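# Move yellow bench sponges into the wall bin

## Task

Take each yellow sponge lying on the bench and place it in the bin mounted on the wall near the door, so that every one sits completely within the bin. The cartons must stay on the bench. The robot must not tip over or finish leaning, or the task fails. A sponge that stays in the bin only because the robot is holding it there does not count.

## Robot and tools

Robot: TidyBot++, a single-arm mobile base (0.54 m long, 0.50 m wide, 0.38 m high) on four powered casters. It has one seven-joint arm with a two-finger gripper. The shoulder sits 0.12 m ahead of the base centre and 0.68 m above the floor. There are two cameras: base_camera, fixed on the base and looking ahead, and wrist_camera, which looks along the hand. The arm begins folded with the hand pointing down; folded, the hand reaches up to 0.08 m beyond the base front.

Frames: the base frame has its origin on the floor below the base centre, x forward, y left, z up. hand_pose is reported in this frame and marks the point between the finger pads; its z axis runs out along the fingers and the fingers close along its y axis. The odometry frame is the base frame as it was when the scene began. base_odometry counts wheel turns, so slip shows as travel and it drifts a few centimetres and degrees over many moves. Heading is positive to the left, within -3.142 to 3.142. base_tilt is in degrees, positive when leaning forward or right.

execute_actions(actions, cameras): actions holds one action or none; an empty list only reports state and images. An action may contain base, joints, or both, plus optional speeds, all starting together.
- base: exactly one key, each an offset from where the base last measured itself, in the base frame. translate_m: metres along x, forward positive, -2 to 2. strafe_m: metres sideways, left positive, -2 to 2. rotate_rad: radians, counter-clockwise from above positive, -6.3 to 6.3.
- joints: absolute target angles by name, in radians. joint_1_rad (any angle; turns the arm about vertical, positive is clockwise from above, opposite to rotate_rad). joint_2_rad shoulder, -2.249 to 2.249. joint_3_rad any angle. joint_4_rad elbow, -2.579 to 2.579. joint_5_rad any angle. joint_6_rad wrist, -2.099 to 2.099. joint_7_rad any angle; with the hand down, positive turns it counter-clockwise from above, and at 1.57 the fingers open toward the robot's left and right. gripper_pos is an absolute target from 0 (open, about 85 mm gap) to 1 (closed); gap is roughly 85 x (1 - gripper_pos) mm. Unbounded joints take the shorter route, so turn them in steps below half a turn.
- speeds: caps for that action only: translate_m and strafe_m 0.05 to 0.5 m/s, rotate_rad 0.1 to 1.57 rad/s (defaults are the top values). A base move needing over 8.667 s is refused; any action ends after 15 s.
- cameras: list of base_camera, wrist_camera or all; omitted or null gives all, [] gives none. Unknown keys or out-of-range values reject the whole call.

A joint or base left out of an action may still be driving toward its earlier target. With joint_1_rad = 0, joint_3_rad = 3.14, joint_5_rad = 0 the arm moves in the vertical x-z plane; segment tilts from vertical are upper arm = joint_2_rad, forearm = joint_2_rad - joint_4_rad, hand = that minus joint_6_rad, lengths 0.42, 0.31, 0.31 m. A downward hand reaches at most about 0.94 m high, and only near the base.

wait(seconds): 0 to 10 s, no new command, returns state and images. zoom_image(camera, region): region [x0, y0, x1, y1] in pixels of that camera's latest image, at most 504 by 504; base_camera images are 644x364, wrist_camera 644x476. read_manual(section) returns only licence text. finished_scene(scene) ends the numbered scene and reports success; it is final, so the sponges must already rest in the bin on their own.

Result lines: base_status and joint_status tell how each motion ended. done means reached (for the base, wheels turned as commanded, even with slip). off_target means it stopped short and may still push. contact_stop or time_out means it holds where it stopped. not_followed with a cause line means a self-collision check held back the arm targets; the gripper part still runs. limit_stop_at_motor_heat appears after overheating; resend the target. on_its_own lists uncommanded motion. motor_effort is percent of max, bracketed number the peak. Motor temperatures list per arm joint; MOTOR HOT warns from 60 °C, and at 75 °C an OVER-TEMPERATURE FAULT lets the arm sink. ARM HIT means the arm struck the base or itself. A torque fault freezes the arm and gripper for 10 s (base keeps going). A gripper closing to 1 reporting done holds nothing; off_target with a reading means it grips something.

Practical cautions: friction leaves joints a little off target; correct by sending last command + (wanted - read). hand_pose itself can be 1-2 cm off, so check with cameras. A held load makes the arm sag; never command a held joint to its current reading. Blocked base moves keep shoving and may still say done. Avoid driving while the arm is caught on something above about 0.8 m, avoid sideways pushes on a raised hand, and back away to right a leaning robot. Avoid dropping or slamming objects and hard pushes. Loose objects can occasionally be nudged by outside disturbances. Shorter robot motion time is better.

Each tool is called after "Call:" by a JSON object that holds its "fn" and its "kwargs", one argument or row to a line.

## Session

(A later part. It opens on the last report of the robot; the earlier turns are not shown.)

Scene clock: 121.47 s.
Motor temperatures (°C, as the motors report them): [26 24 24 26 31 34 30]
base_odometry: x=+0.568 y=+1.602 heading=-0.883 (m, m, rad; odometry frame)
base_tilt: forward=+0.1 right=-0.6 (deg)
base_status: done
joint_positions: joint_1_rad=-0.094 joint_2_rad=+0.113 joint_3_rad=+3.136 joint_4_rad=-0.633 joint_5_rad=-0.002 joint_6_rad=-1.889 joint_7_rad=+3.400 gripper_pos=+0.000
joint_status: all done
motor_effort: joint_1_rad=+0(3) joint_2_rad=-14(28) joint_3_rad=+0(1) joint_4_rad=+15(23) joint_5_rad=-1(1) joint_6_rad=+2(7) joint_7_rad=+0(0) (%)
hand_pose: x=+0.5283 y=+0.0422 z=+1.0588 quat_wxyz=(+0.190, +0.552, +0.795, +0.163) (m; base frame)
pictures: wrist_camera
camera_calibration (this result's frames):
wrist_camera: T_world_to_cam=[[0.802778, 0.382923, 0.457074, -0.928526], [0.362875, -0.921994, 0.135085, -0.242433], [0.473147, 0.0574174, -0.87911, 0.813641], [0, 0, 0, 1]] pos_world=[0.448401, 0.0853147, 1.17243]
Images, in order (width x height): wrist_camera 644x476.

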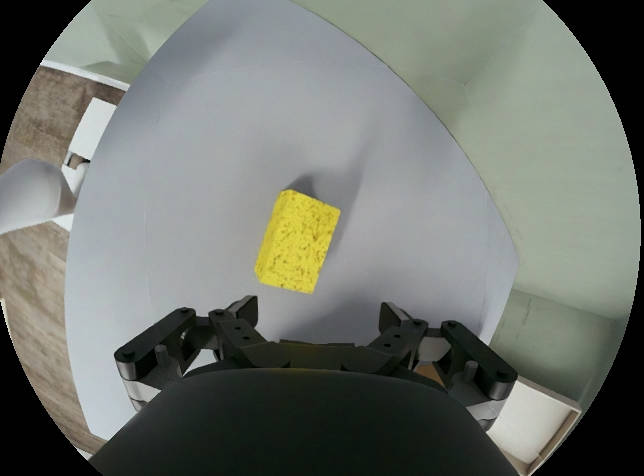

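Call:
{"fn": "execute_actions", "kwargs": {
  "actions": [
    {"joints":{"joint_1_rad":-0.21,"joint_2_rad":0.16,"joint_4_rad":-0.78,"joint_6_rad":-1.86,"joint_7_rad":2.98}}
  ],
  "cameras": ["wrist_camera"]
}}

Call:
{"fn": "execute_actions", "kwargs": {
  "actions": [
    {"joints":{"joint_4_rad":-0.95,"joint_6_rad":-1.74}}
  ],
  "cameras": ["wrist_camera"]
}}

Call:
{"fn": "execute_actions", "kwargs": {
  "actions": [
    {"joints":{"gripper_pos":1}}
  ],
  "cameras": ["wrist_camera"]
}}

Scene clock: 128.20 s.
Motor temperatures (°C, as the motors report them): [26 24 24 26 31 34 30]
base_odometry: x=+0.568 y=+1.602 heading=-0.883 (m, m, rad; odometry frame)
base_tilt: forward=+0.1 right=-0.6 (deg)
base_status: not commanded
joint_positions: joint_1_rad=-0.194 joint_2_rad=+0.151 joint_3_rad=+3.136 joint_4_rad=-0.769 joint_5_rad=-0.002 joint_6_rad=-1.885 joint_7_rad=+2.994 gripper_pos=+0.000
joint_status: all done
motor_effort: joint_1_rad=+0(0) joint_2_rad=-17(19) joint_3_rad=+0(0) joint_4_rad=+16(17) joint_5_rad=-1(1) joint_6_rad=+1(2) joint_7_rad=+0(1) (%)
hand_pose: x=+0.5264 y=+0.0841 z=+0.9944 quat_wxyz=(+0.095, +0.678, +0.715, +0.138) (m; base frame)
pictures: wrist_camera
camera_calibration (this result's frames):
wrist_camera: T_world_to_cam=[[0.942714, 0.0899152, 0.321255, -0.82758], [0.110117, -0.992889, -0.0452391, 0.123891], [0.314903, 0.0780233, -0.945911, 0.903527], [0, 0, 0, 1]] pos_world=[0.482005, 0.126926, 1.12613]
Images, in order (width x height): wrist_camera 644x476.

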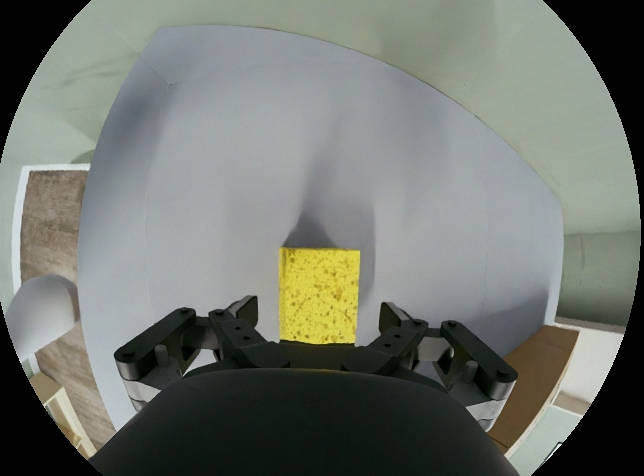

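Scene clock: 129.30 s.
Motor temperatures (°C, as the motors report them): [26 24 24 26 31 34 30]
base_odometry: x=+0.568 y=+1.602 heading=-0.883 (m, m, rad; odometry frame)
base_tilt: forward=+0.1 right=-0.6 (deg)
base_status: not commanded
joint_positions: joint_1_rad=-0.194 joint_2_rad=+0.152 joint_3_rad=+3.136 joint_4_rad=-0.937 joint_5_rad=-0.002 joint_6_rad=-1.765 joint_7_rad=+2.994 gripper_pos=+0.000
joint_status: all done
motor_effort: joint_1_rad=+0(1) joint_2_rad=-18(19) joint_3_rad=+0(0) joint_4_rad=+17(19) joint_5_rad=-1(0) joint_6_rad=+1(1) joint_7_rad=+0(0) (%)
hand_pose: x=+0.5406 y=+0.0870 z=+0.9450 quat_wxyz=(+0.081, +0.681, +0.718, +0.118) (m; base frame)
pictures: wrist_camera
camera_calibration (this result's frames):
wrist_camera: T_world_to_cam=[[0.956825, 0.0925877, 0.275524, -0.789975], [0.107931, -0.993312, -0.0410234, 0.120233], [0.269883, 0.0689898, -0.960419, 0.890972], [0, 0, 0, 1]] pos_world=[0.502433, 0.131103, 1.0783]
Images, in order (width x height): wrist_camera 644x476.

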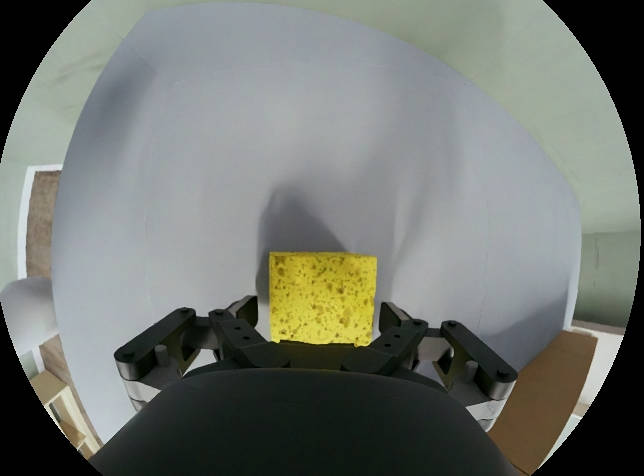

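Scene clock: 130.50 s.
Motor temperatures (°C, as the motors report them): [26 24 24 26 31 34 30]
base_odometry: x=+0.568 y=+1.602 heading=-0.883 (m, m, rad; odometry frame)
base_tilt: forward=+0.1 right=-0.5 (deg)
base_status: not commanded
joint_positions: joint_1_rad=-0.194 joint_2_rad=+0.143 joint_3_rad=+3.136 joint_4_rad=-0.937 joint_5_rad=-0.002 joint_6_rad=-1.762 joint_7_rad=+2.994 gripper_pos=+0.370
joint_status: gripper_pos off_target (ended at +0.370, target +1.000)
motor_effort: joint_1_rad=+0(1) joint_2_rad=-16(18) joint_3_rad=+0(0) joint_4_rad=+16(18) joint_5_rad=+0(0) joint_6_rad=+2(2) joint_7_rad=+0(0) (%)
hand_pose: x=+0.5392 y=+0.0868 z=+0.9491 quat_wxyz=(+0.085, +0.681, +0.717, +0.123) (m; base frame)
pictures: wrist_camera
camera_calibration (this result's frames):
wrist_camera: T_world_to_cam=[[0.953641, 0.0919905, 0.286542, -0.798371], [0.108437, -0.993214, -0.0420299, 0.120969], [0.280731, 0.0711531, -0.957145, 0.886137], [0, 0, 0, 1]] pos_world=[0.499475, 0.13054, 1.08201]
Images, in order (width x height): wrist_camera 644x476.

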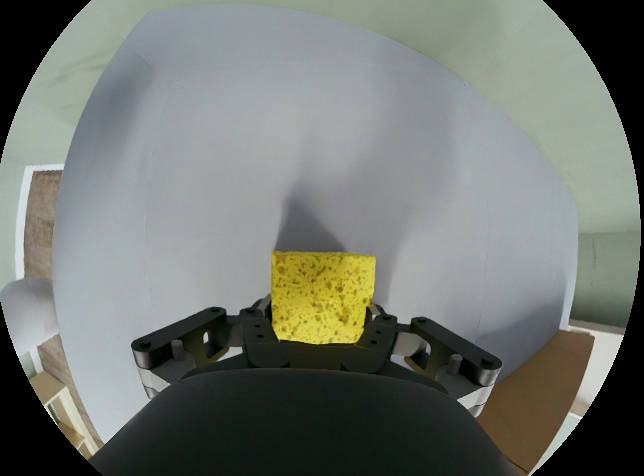

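Call:
{"fn": "execute_actions", "kwargs": {
  "actions": [
    {"base":{"translate_m":-0.08},"joints":{"joint_2_rad":-0.1,"joint_4_rad":-0.7,"joint_6_rad":-1.7}}
  ],
  "cameras": []
}}

Call:
{"fn": "execute_actions", "kwargs": {
  "actions": [
    {"base":{"strafe_m":-1.4},"joints":{"joint_1_rad":0.02,"joint_7_rad":1.55}}
  ],
  "cameras": []
}}

Call:
{"fn": "execute_actions", "kwargs": {
  "actions": [
    {"base":{"rotate_rad":-1.6},"joints":{"joint_2_rad":0.33,"joint_4_rad":-1.3,"joint_6_rad":-1.5}}
  ],
  "cameras": []
}}

Call:
{"fn": "execute_actions", "kwargs": {
  "actions": [
    {"base":{"strafe_m":0.08}}
  ],
  "cameras": []
}}

Call:
{"fn": "execute_actions", "kwargs": {
  "actions": [
    {"base":{"translate_m":1.1}}
  ]
}}

Scene clock: 138.47 s.
Motor temperatures (°C, as the motors report them): [26 24 24 26 31 34 30]
base_odometry: x=+0.518 y=+1.664 heading=-0.883 (m, m, rad; odometry frame)
base_tilt: forward=+0.1 right=-0.5 (deg)
base_status: done
joint_positions: joint_1_rad=-0.194 joint_2_rad=-0.106 joint_3_rad=+3.136 joint_4_rad=-0.699 joint_5_rad=-0.002 joint_6_rad=-1.727 joint_7_rad=+2.994 gripper_pos=+0.370
joint_status: all done
motor_effort: joint_1_rad=+0(0) joint_2_rad=-7(24) joint_3_rad=+0(1) joint_4_rad=+15(22) joint_5_rad=+0(2) joint_6_rad=+4(5) joint_7_rad=-1(1) (%)
hand_pose: x=+0.4703 y=+0.0733 z=+1.1491 quat_wxyz=(+0.229, +0.631, +0.665, +0.327) (m; base frame)
pictures: none
No camera images: the call's "cameras" was empty. Leave "cameras" out to get every camera's image.

Scene clock: 142.63 s.
Motor temperatures (°C, as the motors report them): [26 24 24 26 31 34 30]
base_odometry: x=-0.563 y=+0.774 heading=-0.882 (m, m, rad; odometry frame)
base_tilt: forward=+0.1 right=-0.5 (deg)
base_status: done
joint_positions: joint_1_rad=+0.006 joint_2_rad=-0.106 joint_3_rad=+3.136 joint_4_rad=-0.699 joint_5_rad=-0.002 joint_6_rad=-1.726 joint_7_rad=+1.552 gripper_pos=+0.370
joint_status: all done
motor_effort: joint_1_rad=+0(0) joint_2_rad=-7(10) joint_3_rad=+0(2) joint_4_rad=+14(16) joint_5_rad=+0(1) joint_6_rad=+4(4) joint_7_rad=-1(1) (%)
hand_pose: x=+0.4780 y=+0.0018 z=+1.1492 quat_wxyz=(-0.004, +0.917, -0.008, +0.400) (m; base frame)
pictures: none
No camera images: the call's "cameras" was empty. Leave "cameras" out to get every camera's image.

Scene clock: 145.03 s.
Motor temperatures (°C, as the motors report them): [26 24 24 26 31 34 30]
base_odometry: x=-0.563 y=+0.774 heading=-2.482 (m, m, rad; odometry frame)
base_tilt: forward=+0.1 right=-0.5 (deg)
base_status: done
joint_positions: joint_1_rad=+0.025 joint_2_rad=+0.335 joint_3_rad=+3.139 joint_4_rad=-1.286 joint_5_rad=-0.002 joint_6_rad=-1.524 joint_7_rad=+1.552 gripper_pos=+0.370
joint_status: all done
motor_effort: joint_1_rad=+0(4) joint_2_rad=-24(32) joint_3_rad=+0(3) joint_4_rad=+18(20) joint_5_rad=+0(1) joint_6_rad=-1(4) joint_7_rad=+0(1) (%)
hand_pose: x=+0.5702 y=-0.0080 z=+0.7521 quat_wxyz=(-0.001, +1.000, -0.020, -0.002) (m; base frame)
pictures: none
No camera images: the call's "cameras" was empty. Leave "cameras" out to get every camera's image.

Scene clock: 146.20 s.
Motor temperatures (°C, as the motors report them): [26 24 24 26 31 34 30]
base_odometry: x=-0.514 y=+0.711 heading=-2.483 (m, m, rad; odometry frame)
base_tilt: forward=+0.1 right=-0.6 (deg)
base_status: done
joint_positions: joint_1_rad=+0.020 joint_2_rad=+0.335 joint_3_rad=+3.139 joint_4_rad=-1.286 joint_5_rad=-0.002 joint_6_rad=-1.524 joint_7_rad=+1.552 gripper_pos=+0.370
joint_status: not commanded
motor_effort: joint_1_rad=+0(3) joint_2_rad=-24(25) joint_3_rad=+0(2) joint_4_rad=+18(18) joint_5_rad=+0(1) joint_6_rad=-2(1) joint_7_rad=-1(0) (%)
hand_pose: x=+0.5702 y=-0.0058 z=+0.7521 quat_wxyz=(-0.001, +1.000, -0.018, -0.002) (m; base frame)
pictures: none
No camera images: the call's "cameras" was empty. Leave "cameras" out to get every camera's image.

Scene clock: 149.77 s.
Motor temperatures (°C, as the motors report them): [26 24 24 26 31 34 30]
base_odometry: x=-1.384 y=+0.037 heading=-2.483 (m, m, rad; odometry frame)
base_tilt: forward=+0.1 right=-0.6 (deg)
base_status: done
joint_positions: joint_1_rad=+0.020 joint_2_rad=+0.335 joint_3_rad=+3.139 joint_4_rad=-1.288 joint_5_rad=-0.002 joint_6_rad=-1.521 joint_7_rad=+1.552 gripper_pos=+0.370
joint_status: not commanded
motor_effort: joint_1_rad=+0(1) joint_2_rad=-24(27) joint_3_rad=+0(1) joint_4_rad=+18(19) joint_5_rad=+0(1) joint_6_rad=-1(2) joint_7_rad=-1(0) (%)
hand_pose: x=+0.5706 y=-0.0058 z=+0.7516 quat_wxyz=(-0.001, +1.000, -0.018, -0.001) (m; base frame)
pictures: base_camera, wrist_camera
camera_calibration (this result's frames):
wrist_camera: T_world_to_cam=[[0.0122432, -0.999876, -0.00993733, -0.0095996], [-0.999883, -0.0121512, -0.00927533, 0.630851], [0.00915342, 0.0100497, -0.999908, 0.881651], [0, 0, 0, 1]] pos_world=[0.622825, -0.0107932, 0.887325]
Images, in order (width x height): base_camera 644x364, wrist_camera 644x476.

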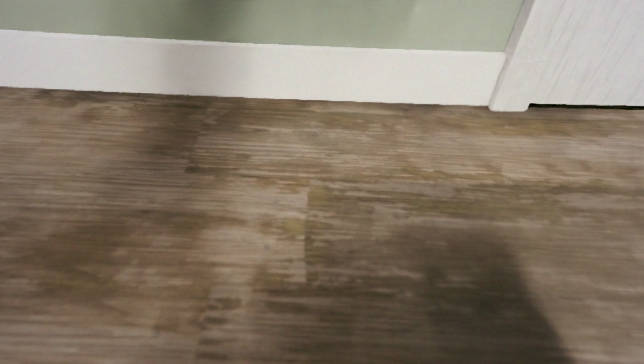

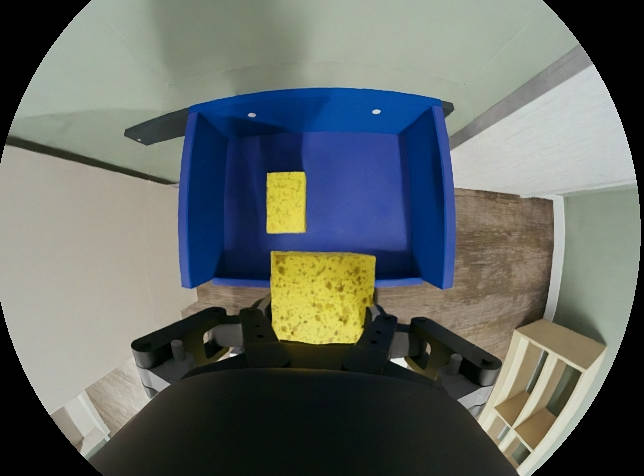

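Call:
{"fn": "execute_actions", "kwargs": {
  "actions": [
    {"base":{"strafe_m":-0.06}}
  ],
  "cameras": []
}}

Call:
{"fn": "execute_actions", "kwargs": {
  "actions": [
    {"base":{"translate_m":0.11}}
  ],
  "cameras": []
}}

Call:
{"fn": "execute_actions", "kwargs": {
  "actions": [
    {"joints":{"joint_2_rad":0.57,"joint_4_rad":-1.67,"joint_6_rad":-0.89}}
  ],
  "cameras": ["wrist_camera"]
}}

Call:
{"fn": "execute_actions", "kwargs": {
  "actions": [
    {"joints":{"gripper_pos":0.1}}
  ],
  "cameras": []
}}

Call:
{"fn": "execute_actions", "kwargs": {
  "actions": [
    {"joints":{"joint_2_rad":0.33,"joint_4_rad":-1.3,"joint_6_rad":-1.5}}
  ],
  "cameras": ["wrist_camera"]
}}

Scene clock: 156.90 s.
Motor temperatures (°C, as the motors report them): [26 24 24 26 31 34 30]
base_odometry: x=-1.421 y=+0.084 heading=-2.482 (m, m, rad; odometry frame)
base_tilt: forward=+0.1 right=-0.5 (deg)
base_status: done
joint_positions: joint_1_rad=+0.024 joint_2_rad=+0.335 joint_3_rad=+3.139 joint_4_rad=-1.288 joint_5_rad=-0.002 joint_6_rad=-1.521 joint_7_rad=+1.552 gripper_pos=+0.370
joint_status: not commanded
motor_effort: joint_1_rad=+0(3) joint_2_rad=-25(25) joint_3_rad=+0(2) joint_4_rad=+18(18) joint_5_rad=-1(1) joint_6_rad=-2(1) joint_7_rad=+0(1) (%)
hand_pose: x=+0.5706 y=-0.0078 z=+0.7516 quat_wxyz=(-0.001, +1.000, -0.020, -0.001) (m; base frame)
pictures: none
No camera images: the call's "cameras" was empty. Leave "cameras" out to get every camera's image.

Scene clock: 158.20 s.
Motor temperatures (°C, as the motors report them): [26 24 24 26 31 34 30]
base_odometry: x=-1.508 y=+0.017 heading=-2.483 (m, m, rad; odometry frame)
base_tilt: forward=+0.1 right=-0.5 (deg)
base_status: done
joint_positions: joint_1_rad=+0.024 joint_2_rad=+0.336 joint_3_rad=+3.139 joint_4_rad=-1.289 joint_5_rad=-0.002 joint_6_rad=-1.520 joint_7_rad=+1.552 gripper_pos=+0.370
joint_status: not commanded
motor_effort: joint_1_rad=+0(1) joint_2_rad=-24(28) joint_3_rad=+0(0) joint_4_rad=+18(19) joint_5_rad=-1(0) joint_6_rad=-1(2) joint_7_rad=+0(0) (%)
hand_pose: x=+0.5706 y=-0.0078 z=+0.7510 quat_wxyz=(-0.001, +1.000, -0.020, -0.001) (m; base frame)
pictures: none
No camera images: the call's "cameras" was empty. Leave "cameras" out to get every camera's image.

Scene clock: 159.73 s.
Motor temperatures (°C, as the motors report them): [26 24 24 26 31 34 30]
base_odometry: x=-1.508 y=+0.017 heading=-2.483 (m, m, rad; odometry frame)
base_tilt: forward=+0.1 right=-0.6 (deg)
base_status: not commanded
joint_positions: joint_1_rad=+0.024 joint_2_rad=+0.566 joint_3_rad=+3.139 joint_4_rad=-1.660 joint_5_rad=-0.002 joint_6_rad=-0.913 joint_7_rad=+1.552 gripper_pos=+0.370
joint_status: all done
motor_effort: joint_1_rad=+0(0) joint_2_rad=-28(31) joint_3_rad=-1(0) joint_4_rad=+14(18) joint_5_rad=+0(0) joint_6_rad=-2(0) joint_7_rad=+0(1) (%)
hand_pose: x=+0.5947 y=-0.0082 z=+0.5342 quat_wxyz=(-0.001, +1.000, -0.021, +0.001) (m; base frame)
pictures: wrist_camera
camera_calibration (this result's frames):
wrist_camera: T_world_to_cam=[[0.00662857, -0.999928, -0.0100174, -0.0111092], [-0.999886, -0.00649156, -0.0136485, 0.655228], [0.0135825, 0.0101067, -0.999857, 0.661441], [0, 0, 0, 1]] pos_world=[0.646243, -0.0135399, 0.670178]
Images, in order (width x height): wrist_camera 644x476.

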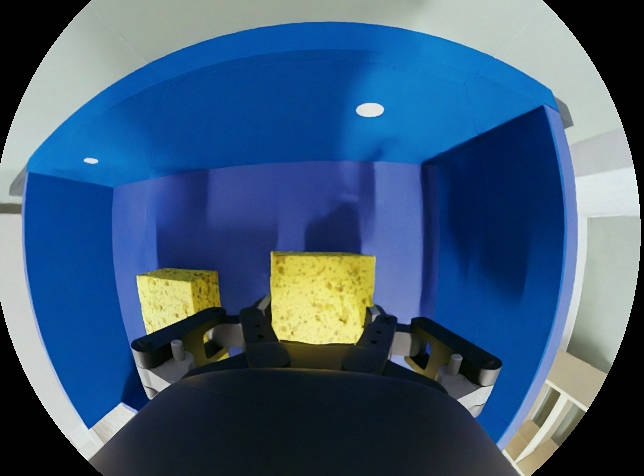

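Scene clock: 160.77 s.
Motor temperatures (°C, as the motors report them): [26 24 24 26 31 34 30]
base_odometry: x=-1.508 y=+0.017 heading=-2.483 (m, m, rad; odometry frame)
base_tilt: forward=+0.1 right=-0.5 (deg)
base_status: not commanded
joint_positions: joint_1_rad=+0.024 joint_2_rad=+0.566 joint_3_rad=+3.139 joint_4_rad=-1.660 joint_5_rad=-0.002 joint_6_rad=-0.913 joint_7_rad=+1.552 gripper_pos=+0.100
joint_status: all done
motor_effort: joint_1_rad=+0(0) joint_2_rad=-28(28) joint_3_rad=+0(0) joint_4_rad=+14(14) joint_5_rad=+0(0) joint_6_rad=-1(1) joint_7_rad=+0(1) (%)
hand_pose: x=+0.5947 y=-0.0082 z=+0.5342 quat_wxyz=(-0.001, +1.000, -0.021, +0.001) (m; base frame)
pictures: none
No camera images: the call's "cameras" was empty. Leave "cameras" out to get every camera's image.

Scene clock: 162.27 s.
Motor temperatures (°C, as the motors report them): [26 24 24 26 31 34 30]
base_odometry: x=-1.508 y=+0.017 heading=-2.483 (m, m, rad; odometry frame)
base_tilt: forward=+0.1 right=-0.6 (deg)
base_status: not commanded
joint_positions: joint_1_rad=+0.024 joint_2_rad=+0.334 joint_3_rad=+3.139 joint_4_rad=-1.312 joint_5_rad=-0.002 joint_6_rad=-1.479 joint_7_rad=+1.552 gripper_pos=+0.100
joint_status: all done
motor_effort: joint_1_rad=+0(0) joint_2_rad=-24(31) joint_3_rad=+0(1) joint_4_rad=+18(18) joint_5_rad=+0(1) joint_6_rad=-1(0) joint_7_rad=+0(1) (%)
hand_pose: x=+0.5758 y=-0.0079 z=+0.7446 quat_wxyz=(-0.001, +1.000, -0.020, +0.009) (m; base frame)
pictures: wrist_camera
camera_calibration (this result's frames):
wrist_camera: T_world_to_cam=[[0.00799609, -0.999924, -0.00937141, -0.00977134], [-0.999567, -0.00772717, -0.0283883, 0.649957], [0.0283137, 0.00959435, -0.999553, 0.86333], [0, 0, 0, 1]] pos_world=[0.62531, -0.0130314, 0.881303]
Images, in order (width x height): wrist_camera 644x476.

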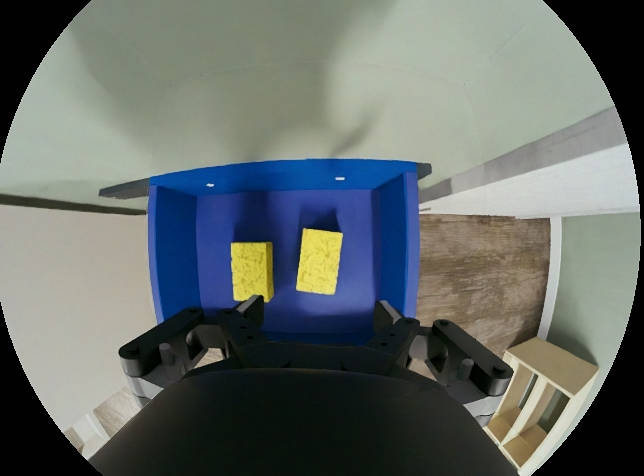

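Call:
{"fn": "finished_scene", "kwargs": {
  "scene": 2
}}

The scene is finished: the task was done.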